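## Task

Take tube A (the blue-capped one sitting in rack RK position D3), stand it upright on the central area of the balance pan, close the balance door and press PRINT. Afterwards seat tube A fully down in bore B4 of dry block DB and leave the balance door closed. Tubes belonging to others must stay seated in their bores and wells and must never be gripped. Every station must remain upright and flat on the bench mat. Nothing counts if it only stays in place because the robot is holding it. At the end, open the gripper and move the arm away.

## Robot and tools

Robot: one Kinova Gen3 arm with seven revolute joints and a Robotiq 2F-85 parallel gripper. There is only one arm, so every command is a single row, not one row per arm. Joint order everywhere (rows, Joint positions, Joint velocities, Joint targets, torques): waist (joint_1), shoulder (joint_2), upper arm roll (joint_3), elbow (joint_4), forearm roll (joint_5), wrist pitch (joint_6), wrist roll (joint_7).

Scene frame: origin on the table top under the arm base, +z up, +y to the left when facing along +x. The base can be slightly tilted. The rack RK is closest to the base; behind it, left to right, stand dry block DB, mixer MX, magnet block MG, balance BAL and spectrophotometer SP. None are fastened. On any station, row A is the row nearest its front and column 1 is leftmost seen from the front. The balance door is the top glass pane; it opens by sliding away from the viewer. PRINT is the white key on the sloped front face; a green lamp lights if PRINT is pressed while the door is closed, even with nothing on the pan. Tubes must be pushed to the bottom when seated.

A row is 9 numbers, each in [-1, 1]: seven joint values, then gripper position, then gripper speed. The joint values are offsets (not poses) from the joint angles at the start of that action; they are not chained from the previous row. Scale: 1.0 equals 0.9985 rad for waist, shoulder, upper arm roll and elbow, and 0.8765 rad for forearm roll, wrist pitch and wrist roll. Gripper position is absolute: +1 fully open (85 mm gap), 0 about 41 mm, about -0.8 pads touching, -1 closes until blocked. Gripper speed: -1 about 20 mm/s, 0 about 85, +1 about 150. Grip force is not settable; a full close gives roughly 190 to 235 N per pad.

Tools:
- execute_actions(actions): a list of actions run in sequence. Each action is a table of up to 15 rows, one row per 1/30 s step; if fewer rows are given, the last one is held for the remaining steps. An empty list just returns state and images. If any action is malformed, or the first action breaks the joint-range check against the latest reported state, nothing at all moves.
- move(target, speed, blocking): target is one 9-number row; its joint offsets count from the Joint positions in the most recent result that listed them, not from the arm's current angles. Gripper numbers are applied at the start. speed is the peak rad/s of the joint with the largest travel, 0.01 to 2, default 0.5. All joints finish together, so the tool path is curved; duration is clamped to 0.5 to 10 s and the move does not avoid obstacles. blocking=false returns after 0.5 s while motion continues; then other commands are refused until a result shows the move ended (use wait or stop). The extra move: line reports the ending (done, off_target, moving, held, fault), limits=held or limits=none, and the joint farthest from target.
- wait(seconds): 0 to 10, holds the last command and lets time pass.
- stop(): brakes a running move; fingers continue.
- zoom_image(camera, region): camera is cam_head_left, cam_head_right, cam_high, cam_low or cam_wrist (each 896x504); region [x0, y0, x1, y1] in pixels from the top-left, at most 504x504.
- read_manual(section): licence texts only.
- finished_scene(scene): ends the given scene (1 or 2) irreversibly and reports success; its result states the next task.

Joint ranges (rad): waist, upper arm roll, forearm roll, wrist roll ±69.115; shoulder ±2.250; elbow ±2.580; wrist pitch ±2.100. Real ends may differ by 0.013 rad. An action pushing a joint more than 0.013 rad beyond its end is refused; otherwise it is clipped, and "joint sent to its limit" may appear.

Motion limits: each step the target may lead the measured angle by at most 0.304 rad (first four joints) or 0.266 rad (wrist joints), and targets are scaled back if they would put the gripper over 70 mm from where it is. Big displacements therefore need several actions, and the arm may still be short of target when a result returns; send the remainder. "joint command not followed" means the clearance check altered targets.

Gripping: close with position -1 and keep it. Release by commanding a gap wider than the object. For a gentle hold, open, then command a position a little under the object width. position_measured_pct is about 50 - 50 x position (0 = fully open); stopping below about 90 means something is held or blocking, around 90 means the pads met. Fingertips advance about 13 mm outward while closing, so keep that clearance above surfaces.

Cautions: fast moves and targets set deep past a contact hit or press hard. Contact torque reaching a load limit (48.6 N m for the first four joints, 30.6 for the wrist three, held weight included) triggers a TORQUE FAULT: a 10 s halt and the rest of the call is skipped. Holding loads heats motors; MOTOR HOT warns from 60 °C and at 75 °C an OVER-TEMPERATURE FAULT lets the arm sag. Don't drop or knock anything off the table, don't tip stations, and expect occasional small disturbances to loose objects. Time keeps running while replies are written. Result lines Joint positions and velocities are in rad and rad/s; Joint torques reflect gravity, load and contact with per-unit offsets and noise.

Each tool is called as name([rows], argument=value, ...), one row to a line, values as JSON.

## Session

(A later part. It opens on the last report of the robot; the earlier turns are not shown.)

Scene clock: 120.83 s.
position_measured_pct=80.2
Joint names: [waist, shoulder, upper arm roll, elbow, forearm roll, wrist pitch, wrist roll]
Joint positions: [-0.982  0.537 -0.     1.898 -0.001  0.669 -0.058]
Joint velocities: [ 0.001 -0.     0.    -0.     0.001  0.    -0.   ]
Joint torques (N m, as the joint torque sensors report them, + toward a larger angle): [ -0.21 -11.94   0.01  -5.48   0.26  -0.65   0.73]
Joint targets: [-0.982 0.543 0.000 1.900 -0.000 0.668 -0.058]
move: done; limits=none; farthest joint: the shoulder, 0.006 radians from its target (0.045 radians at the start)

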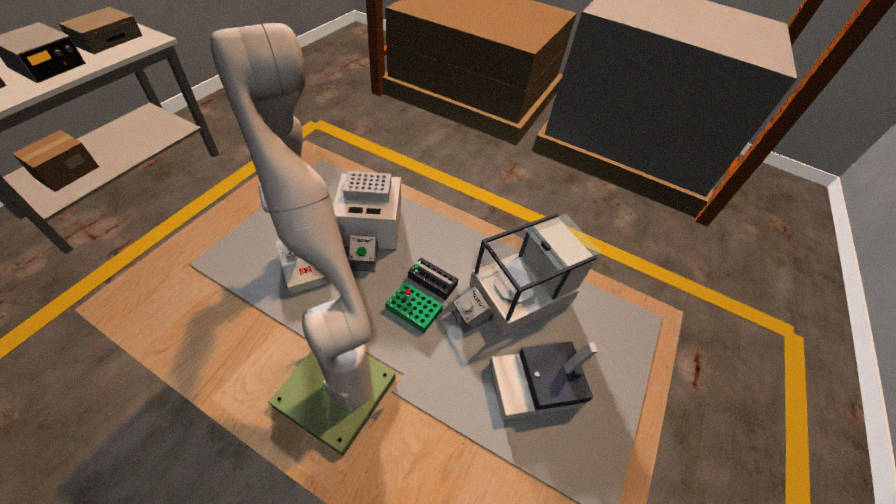

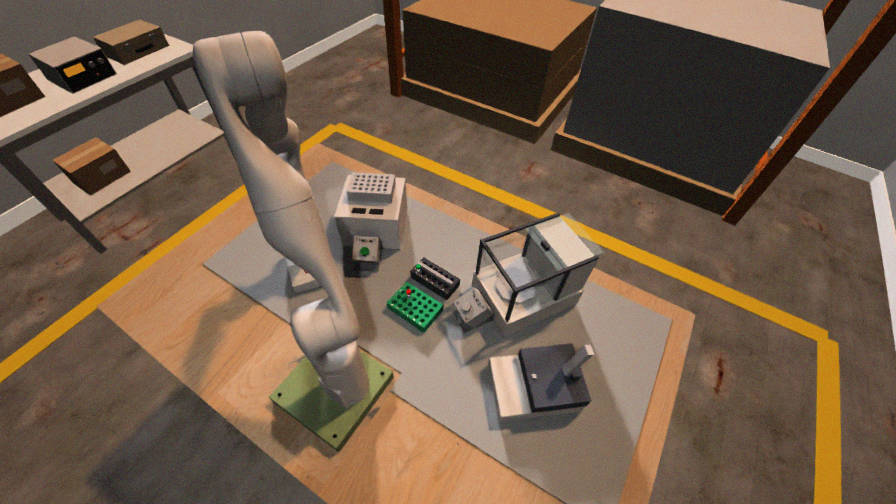

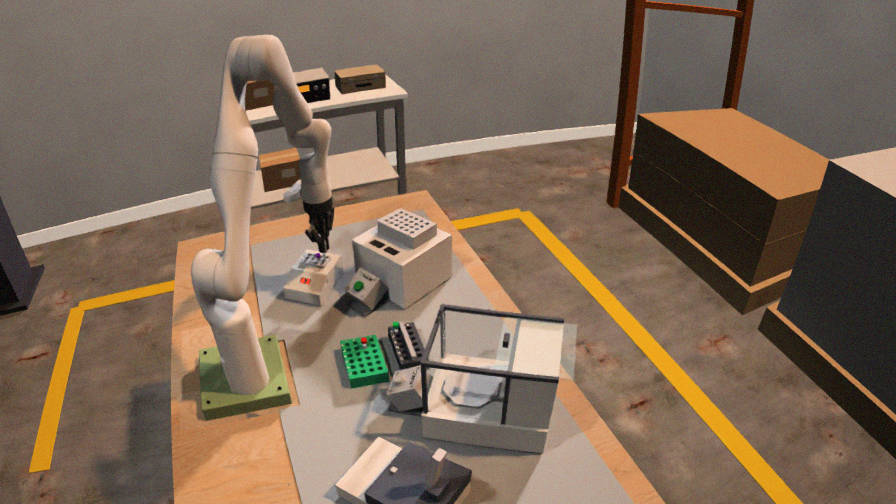

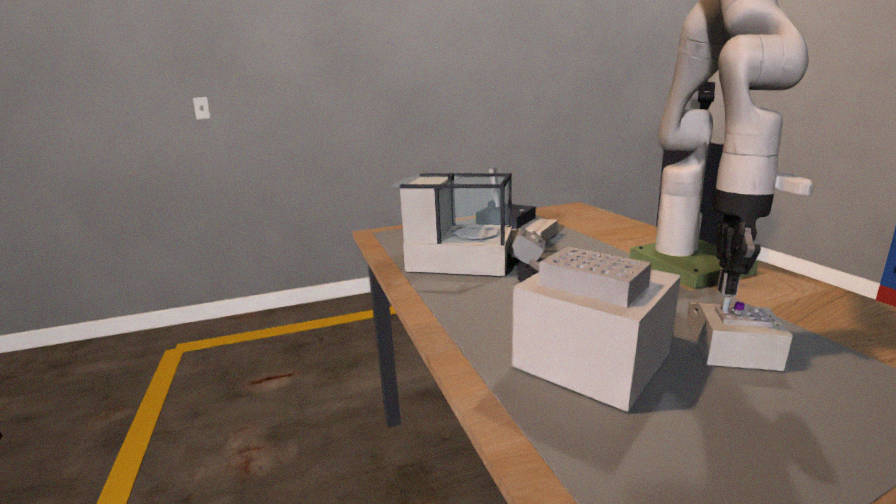

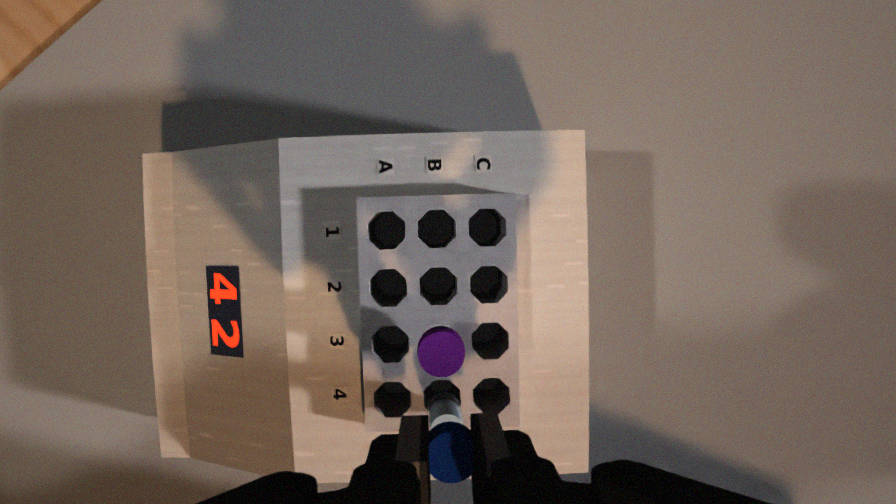

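execute_actions([
  [[0,-0.0015,0,-0.001,0,0.004,0,-0.64,-0.6],[0,-0.003,0,-0.002,0,0.008,0,-0.64,-0.6],[0,-0.0045,0,-0.003,0,0.013,0,-0.64,-0.6],[0,-0.006,0,-0.004,0.001,0.017,0,-0.64,-0.6],[-0.001,-0.0075,0,-0.005,0.001,0.021,-0.001,-0.64,-0.6],[-0.002,-0.0087,0,-0.0057,0.001,0.0256,-0.002,-0.64,-0.6],[-0.0035,-0.0087,0,-0.0057,0.001,0.0256,-0.004,-0.64,-0.6],[-0.005,-0.0087,0,-0.0057,0.001,0.0256,-0.006,-0.64,-0.6],[-0.006,-0.0087,0,-0.0057,0.001,0.0256,-0.007,-0.64,-0.6],[-0.007,-0.0087,0,-0.0057,0.001,0.0256,-0.008,-0.64,-0.6]],
])

zoom_image(camera="cam_wrist", region=[360, 310, 540, 490])

Scene clock: 122.27 s.
position_measured_pct=80.2
Joint names: [waist, shoulder, upper arm roll, elbow, forearm roll, wrist pitch, wrist roll]
Joint positions: [-0.989  0.529 -0.     1.892  0.     0.692 -0.065]
Joint velocities: [-0.001  0.001  0.001 -0.001 -0.001  0.001 -0.   ]
Joint torques (N m, as the joint torque sensors report them, + toward a larger angle): [ -0.12 -15.89  -0.27  -6.97   0.13   0.12   0.45]
Joint targets: [-0.989 0.529 -0.000 1.892 0.000 0.692 -0.065]

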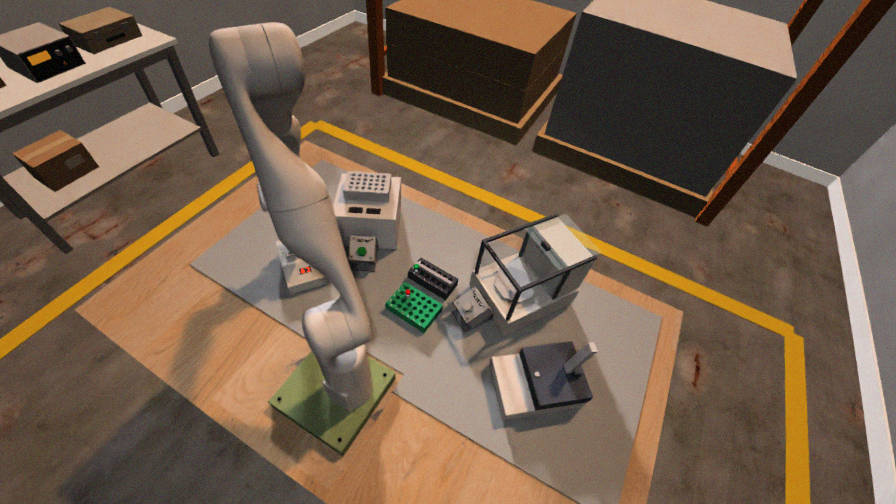

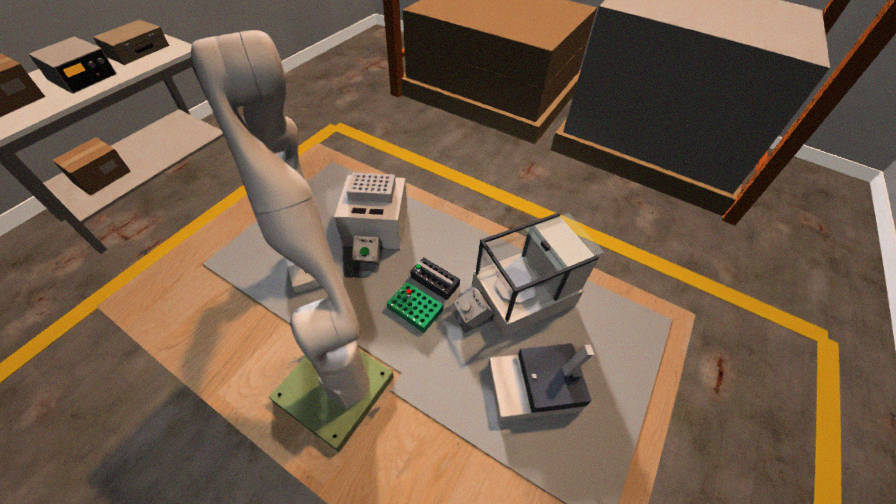

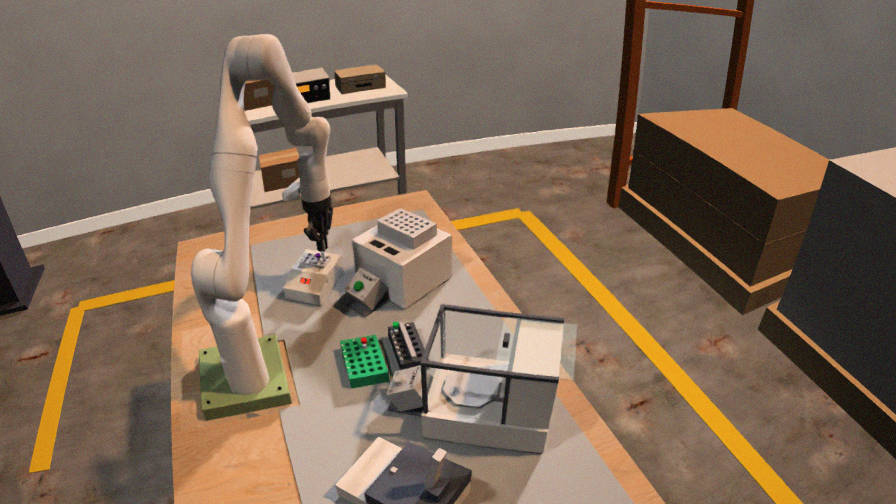

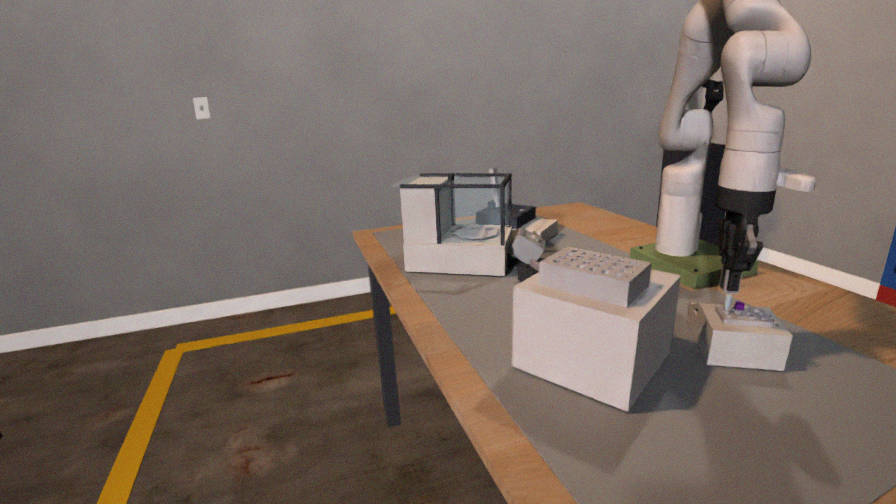

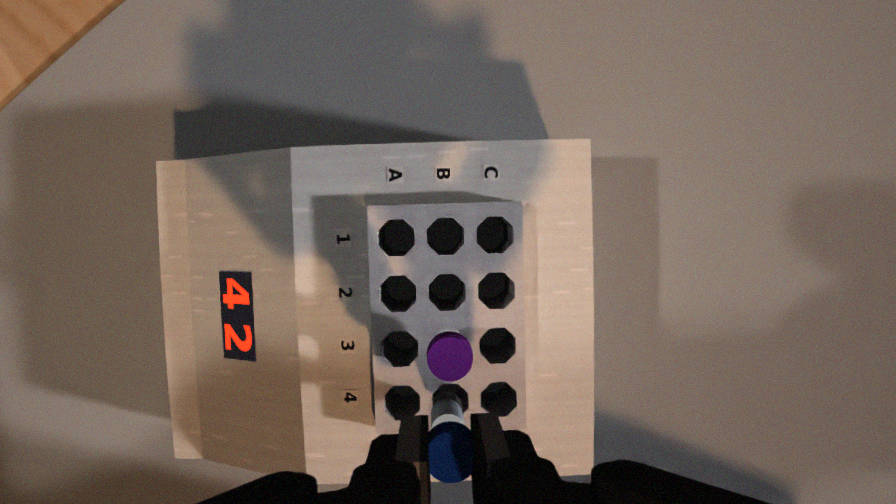

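Region (360, 310, 540, 490) of cam_wrist's 896x504 image, scaled by 2.800.

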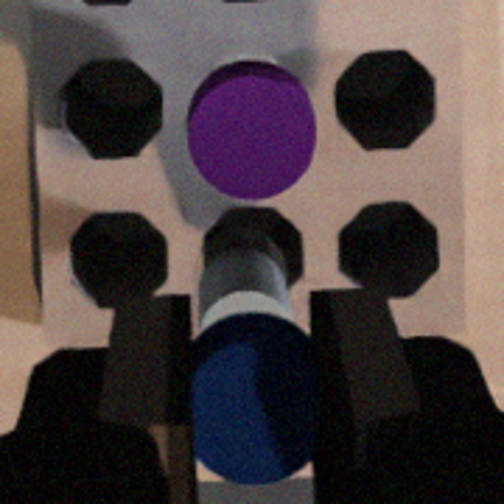

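zoom_image(camera="cam_low", region=[680, 250, 800, 340])

Region (680, 250, 800, 340) of cam_low's 896x504 image, scaled by 4.200, with more detail than that image has; it fills the top 378 rows of this view, and the rest is white.

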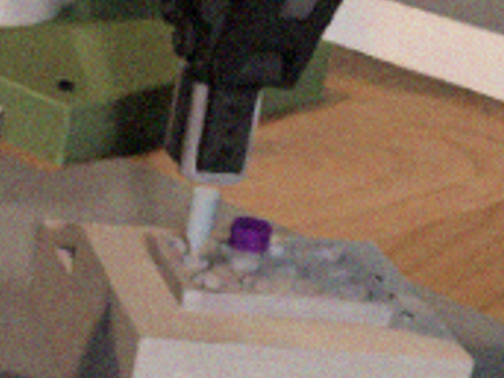

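move(target=[-0.0007,0.0075,0,-0.00065,0,-0.0078,-0.0008,-0.64,-0.6], speed=0.03)

zoom_image(camera="cam_wrist", region=[375, 330, 525, 450])

Scene clock: 123.77 s.
position_measured_pct=80.2
Joint names: [waist, shoulder, upper arm roll, elbow, forearm roll, wrist pitch, wrist roll]
Joint positions: [-0.99   0.536 -0.     1.892  0.     0.685 -0.066]
Joint velocities: [-0.001  0.001 -0.    -0.     0.    -0.001 -0.   ]
Joint torques (N m, as the joint torque sensors report them, + toward a larger angle): [ -0.68 -16.    -0.22  -7.09   0.31   0.05   0.72]
Joint targets: [-0.990 0.536 -0.000 1.892 0.000 0.685 -0.066]
move: done; limits=none; farthest joint: the waist, 0.000 radians from its target (0.001 radians at the start)

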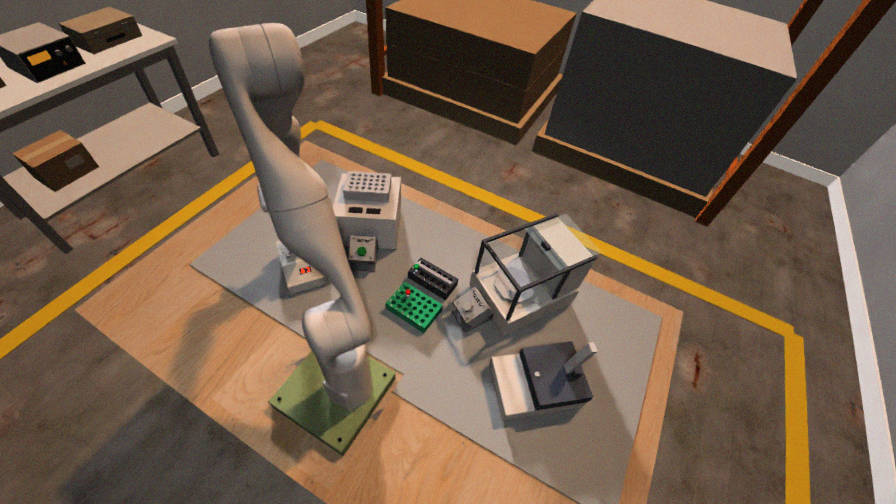

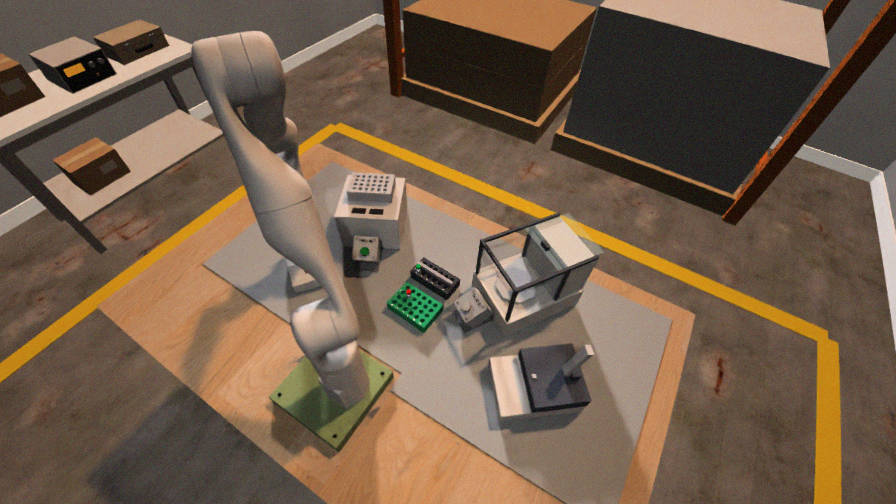

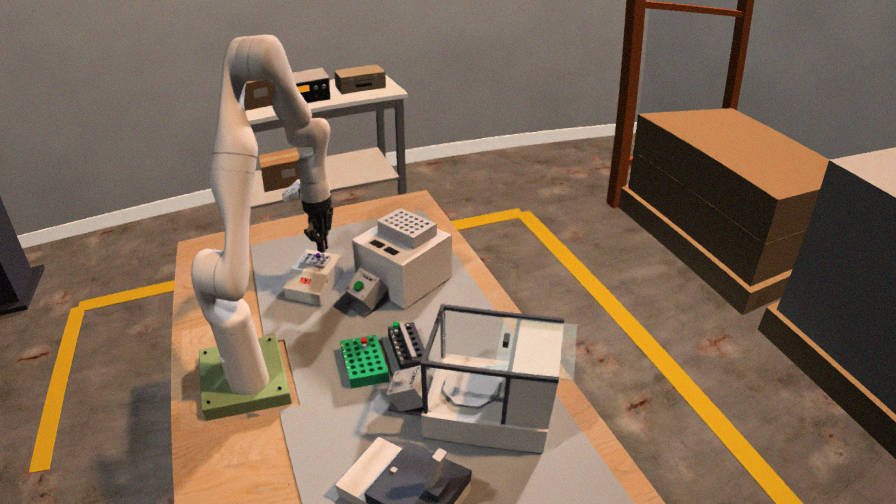

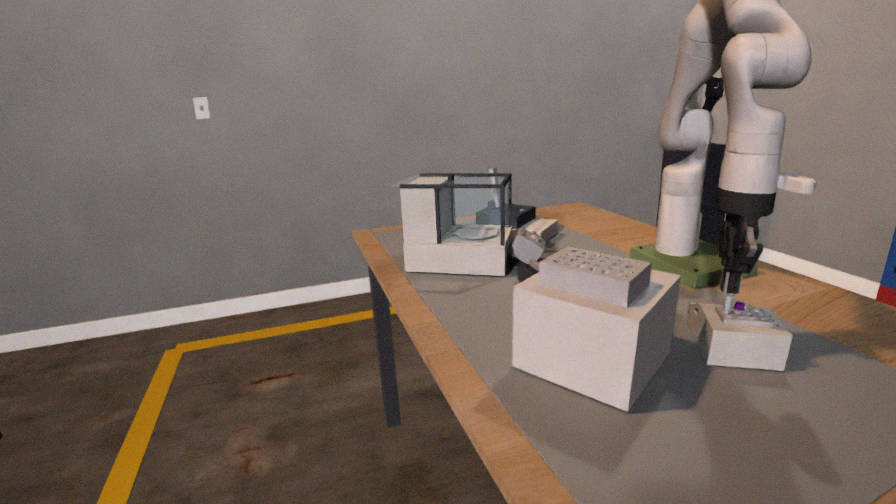

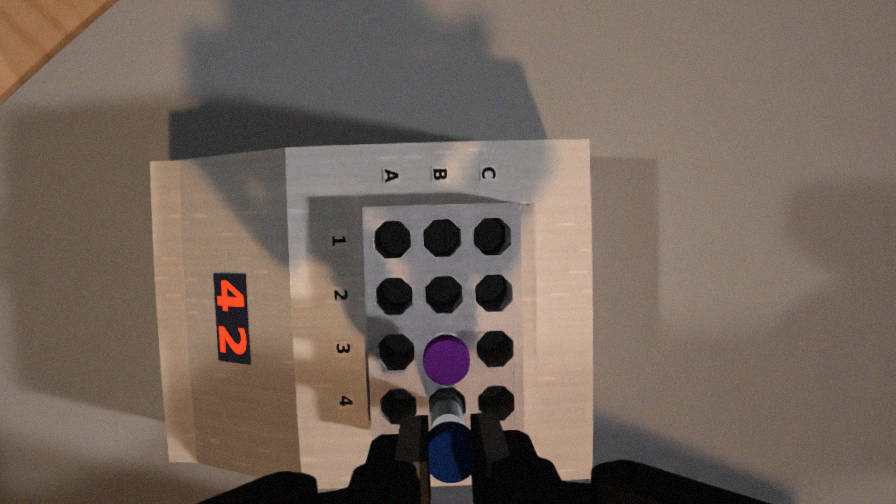

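Region (375, 330, 525, 450) of cam_wrist's 896x504 image, scaled by 3.360; it fills the top 403 rows of this view, and the rest is white.

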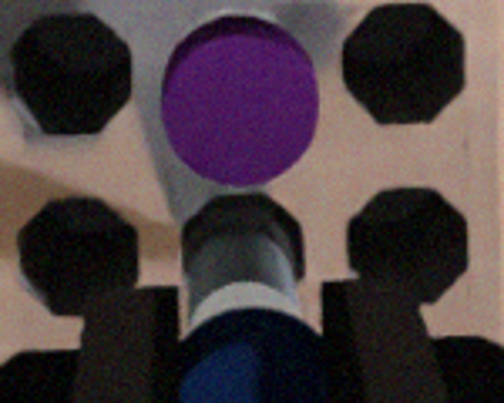

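move(target=[-0.0008,0.00775,0,0.0036,0,-0.013,-0.0008,-0.64,-0.6], speed=0.02)

zoom_image(camera="cam_wrist", region=[375, 330, 525, 450])

Scene clock: 125.07 s.
position_measured_pct=80.2
Joint names: [waist, shoulder, upper arm roll, elbow, forearm roll, wrist pitch, wrist roll]
Joint positions: [-0.99   0.544 -0.     1.895  0.     0.674 -0.066]
Joint velocities: [-0.001  0.001 -0.     0.    -0.     0.001 -0.   ]
Joint torques (N m, as the joint torque sensors report them, + toward a larger angle): [ -0.46 -16.34  -0.7   -7.05   0.33   0.29   0.88]
Joint targets: [-0.990 0.544 -0.000 1.895 0.000 0.674 -0.066]
move: done; limits=none; farthest joint: the waist, 0.000 radians from its target (0.001 radians at the start)

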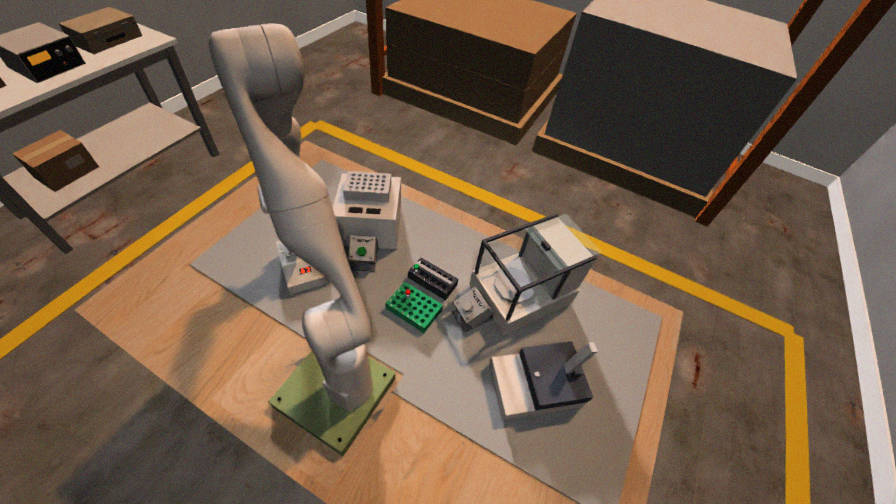

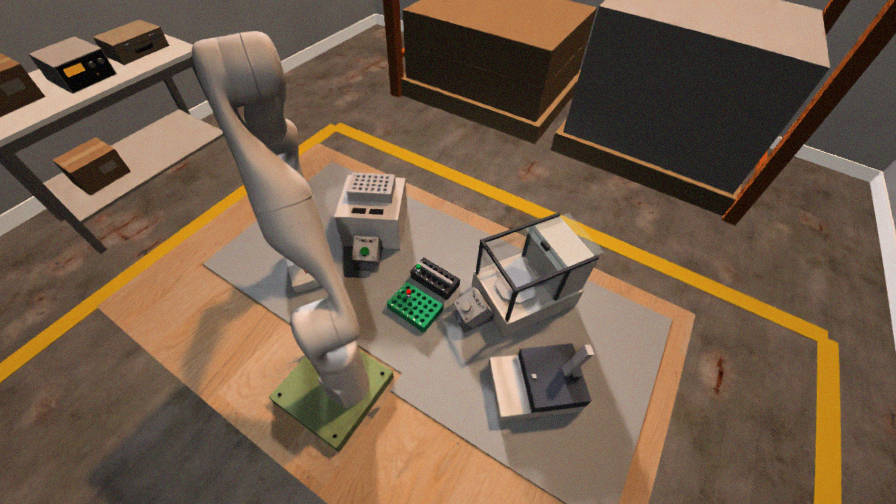

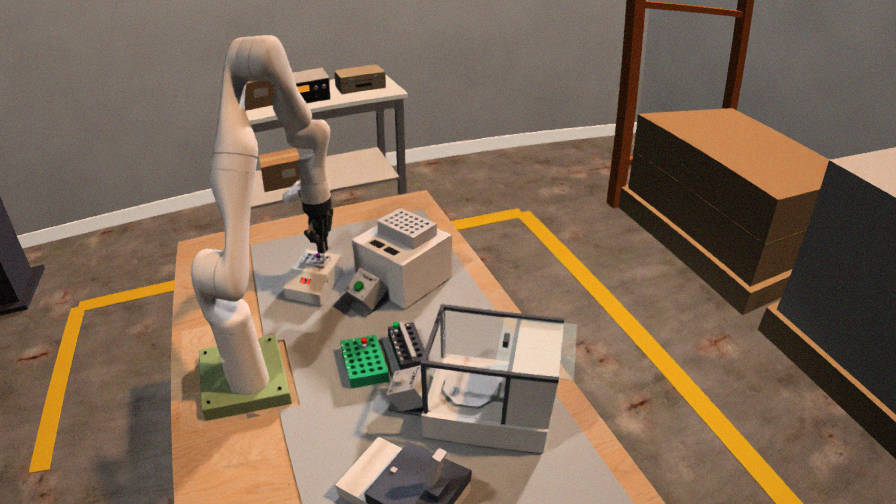

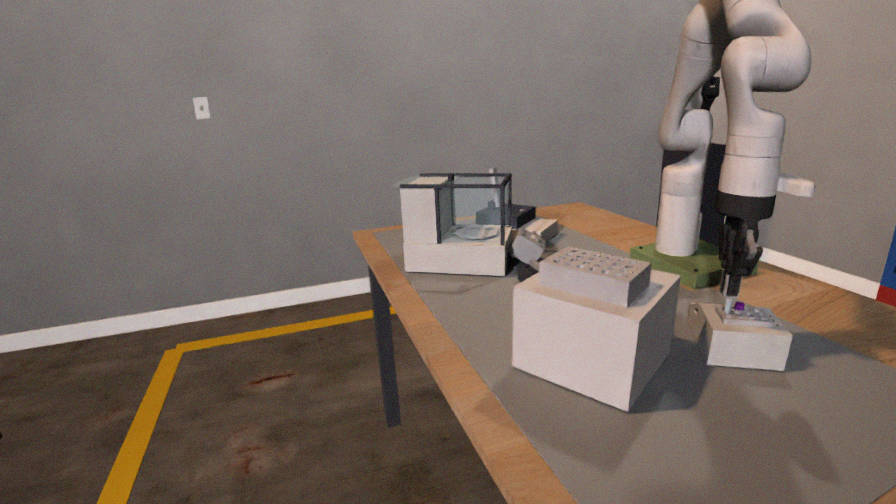

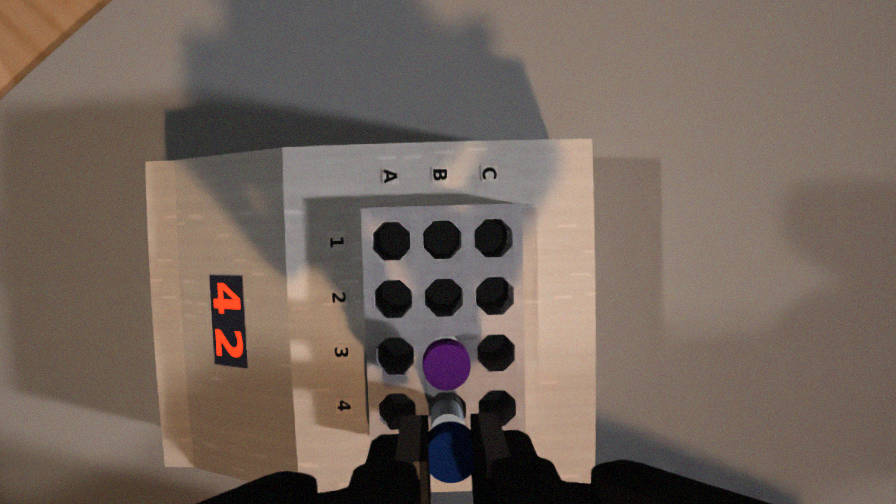

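Region (375, 330, 525, 450) of cam_wrist's 896x504 image, scaled by 3.360; it fills the top 403 rows of this view, and the rest is white.

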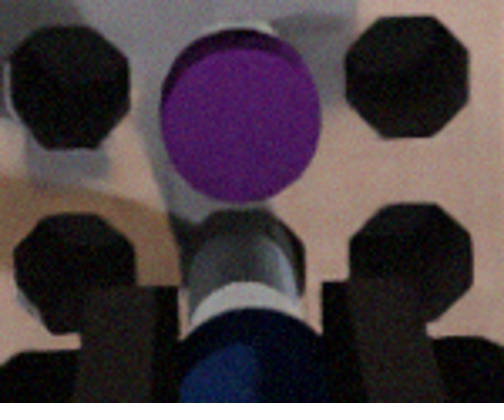

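move(target=[0.0004,0.0234,0,0.011,0,-0.0391,0,-0.64,-0.6], speed=0.05)

zoom_image(camera="cam_wrist", region=[360, 320, 540, 490])

Scene clock: 126.63 s.
position_measured_pct=80.2
Joint names: [waist, shoulder, upper arm roll, elbow, forearm roll, wrist pitch, wrist roll]
Joint positions: [-0.99   0.567 -0.     1.906  0.     0.639 -0.066]
Joint velocities: [ 0.001  0.001  0.    -0.    -0.001 -0.001 -0.   ]
Joint torques (N m, as the joint torque sensors report them, + toward a larger angle): [ -0.15 -16.22  -0.19  -6.3    0.08   0.45   0.63]
Joint targets: [-0.990 0.567 -0.000 1.906 0.000 0.639 -0.066]
move: done; limits=none; farthest joint: the waist, 0.000 radians from its target (0.001 radians at the start)

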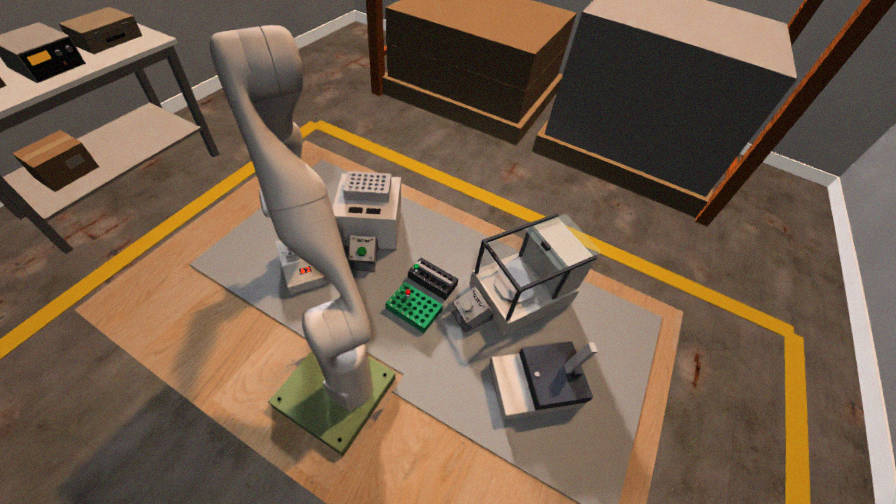

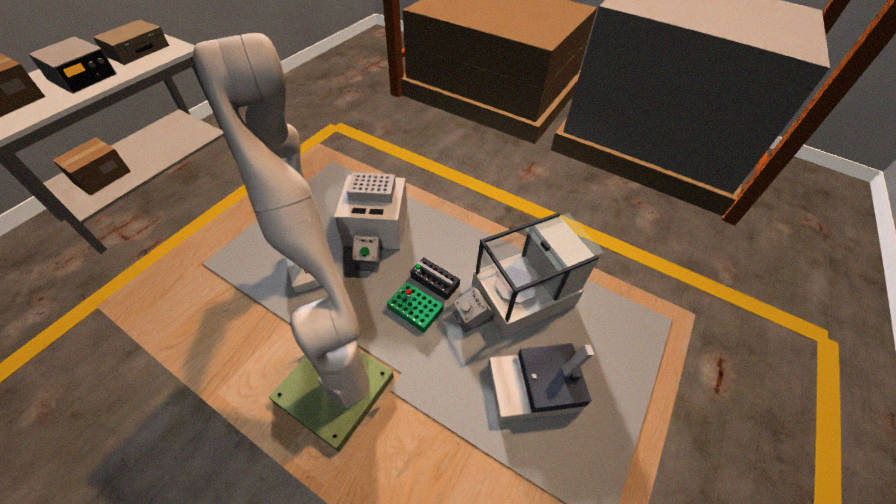

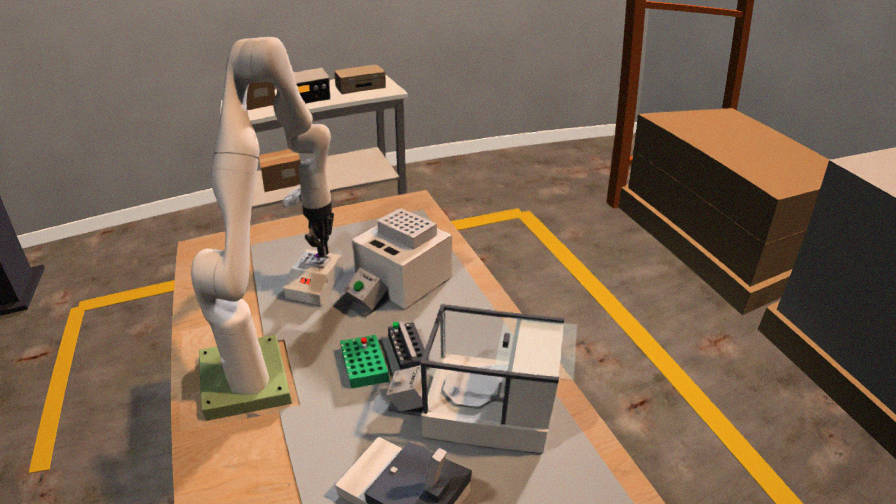

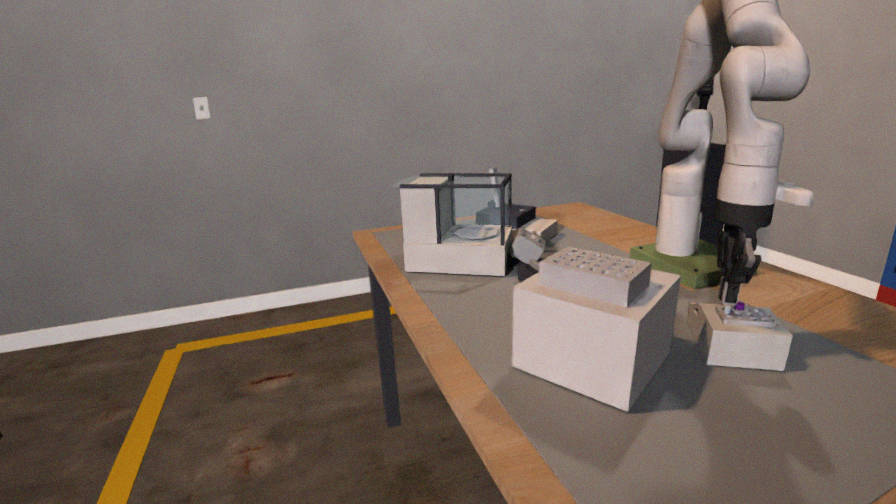

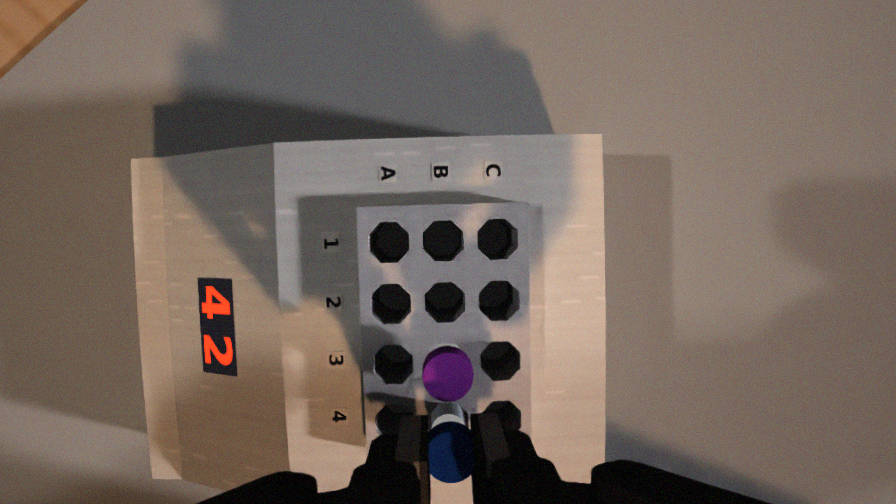

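Region (360, 320, 540, 490) of cam_wrist's 896x504 image, scaled by 2.800.

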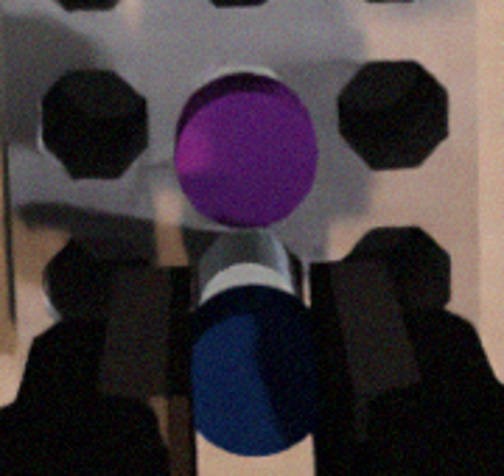

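move(target=[0.0003,0.0247,0,0.0085,0,-0.0378,0,-0.64,-0.6], speed=0.05)

zoom_image(camera="cam_wrist", region=[360, 320, 540, 490])

Scene clock: 127.97 s.
position_measured_pct=80.2
Joint names: [waist, shoulder, upper arm roll, elbow, forearm roll, wrist pitch, wrist roll]
Joint positions: [-0.99   0.591 -0.     1.915  0.     0.606 -0.066]
Joint velocities: [-0.     0.001 -0.    -0.     0.001 -0.001  0.   ]
Joint torques (N m, as the joint torque sensors report them, + toward a larger angle): [ -0.65 -16.91  -0.19  -6.33   0.01   0.16   0.68]
Joint targets: [-0.990 0.592 -0.000 1.915 0.000 0.606 -0.066]
move: done; limits=none; farthest joint: the waist, 0.000 radians from its target (0.000 radians at the start)

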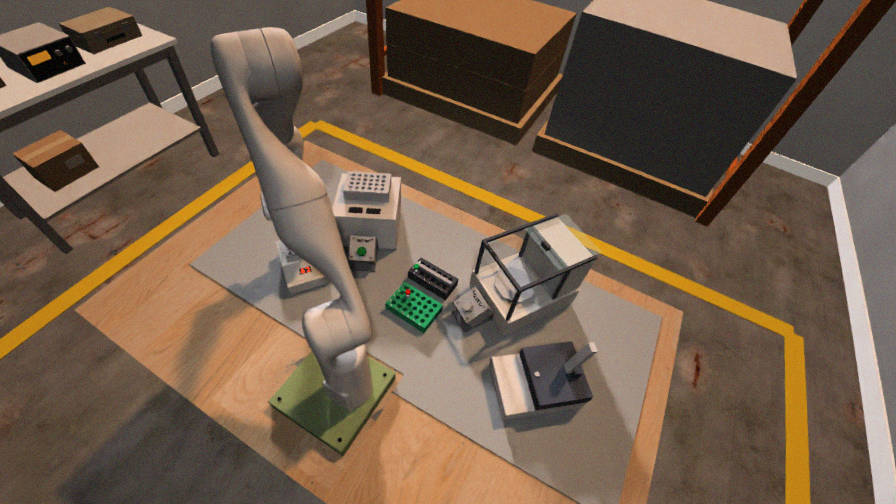

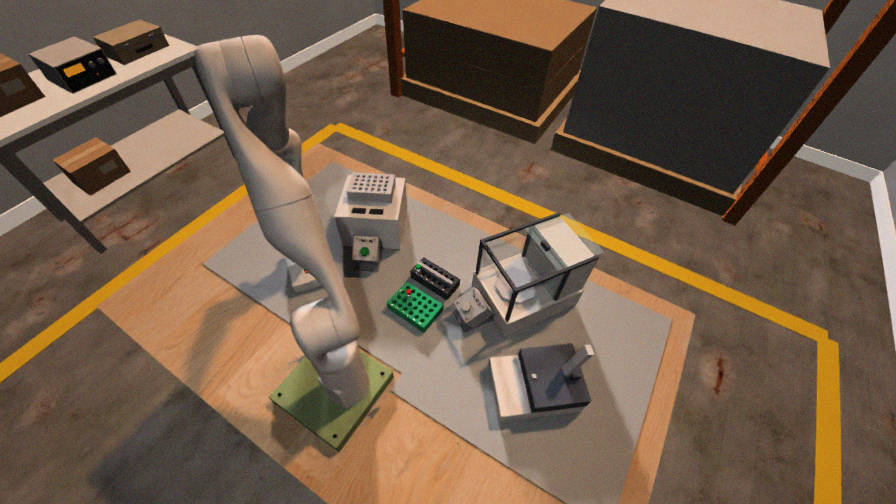

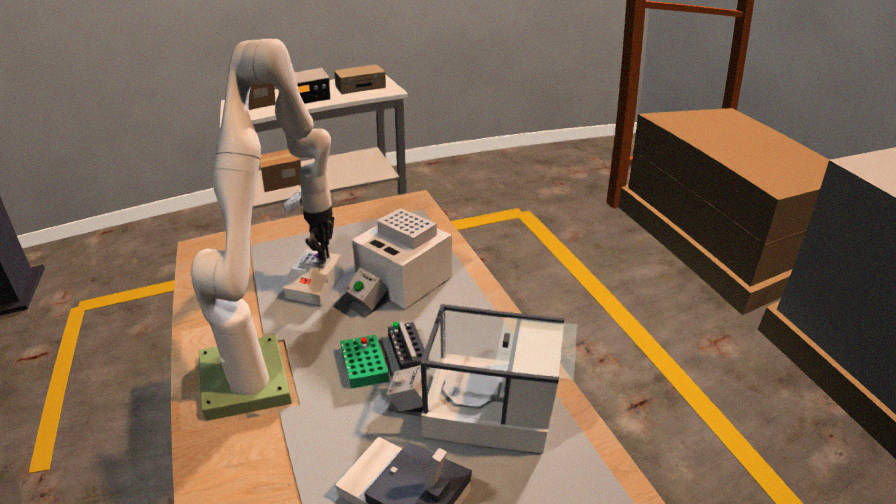

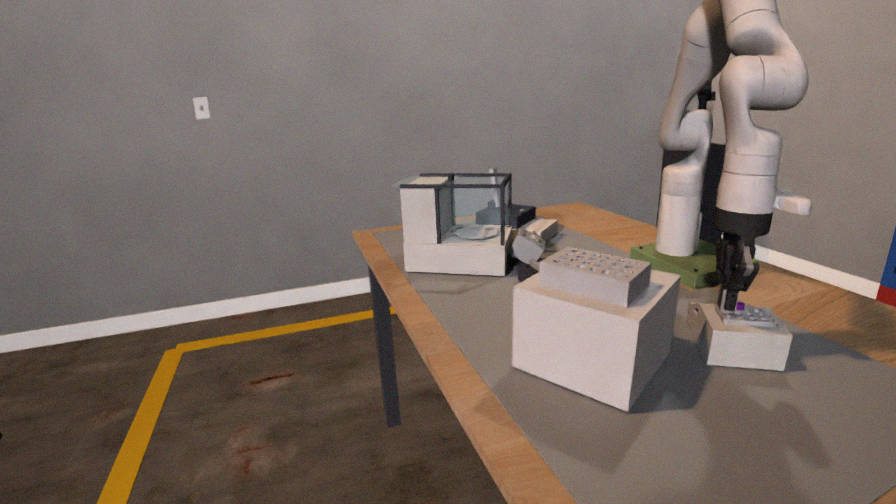

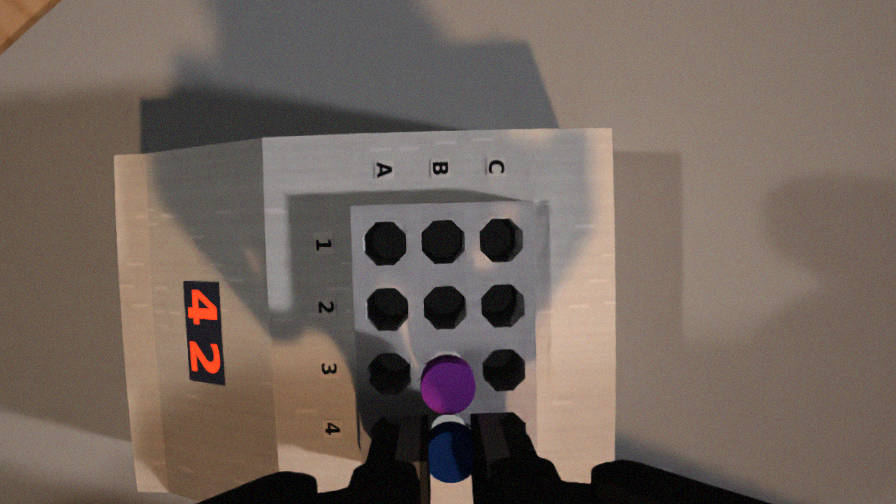

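Region (360, 320, 540, 490) of cam_wrist's 896x504 image, scaled by 2.800.

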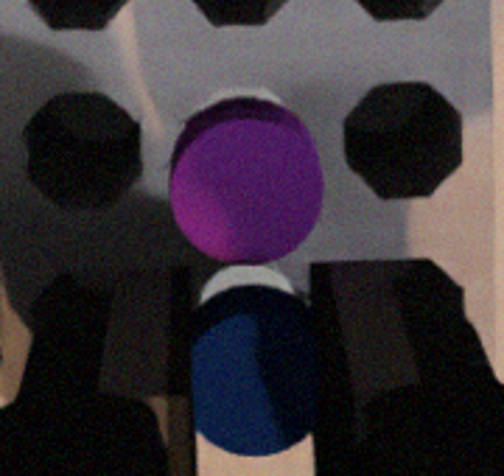

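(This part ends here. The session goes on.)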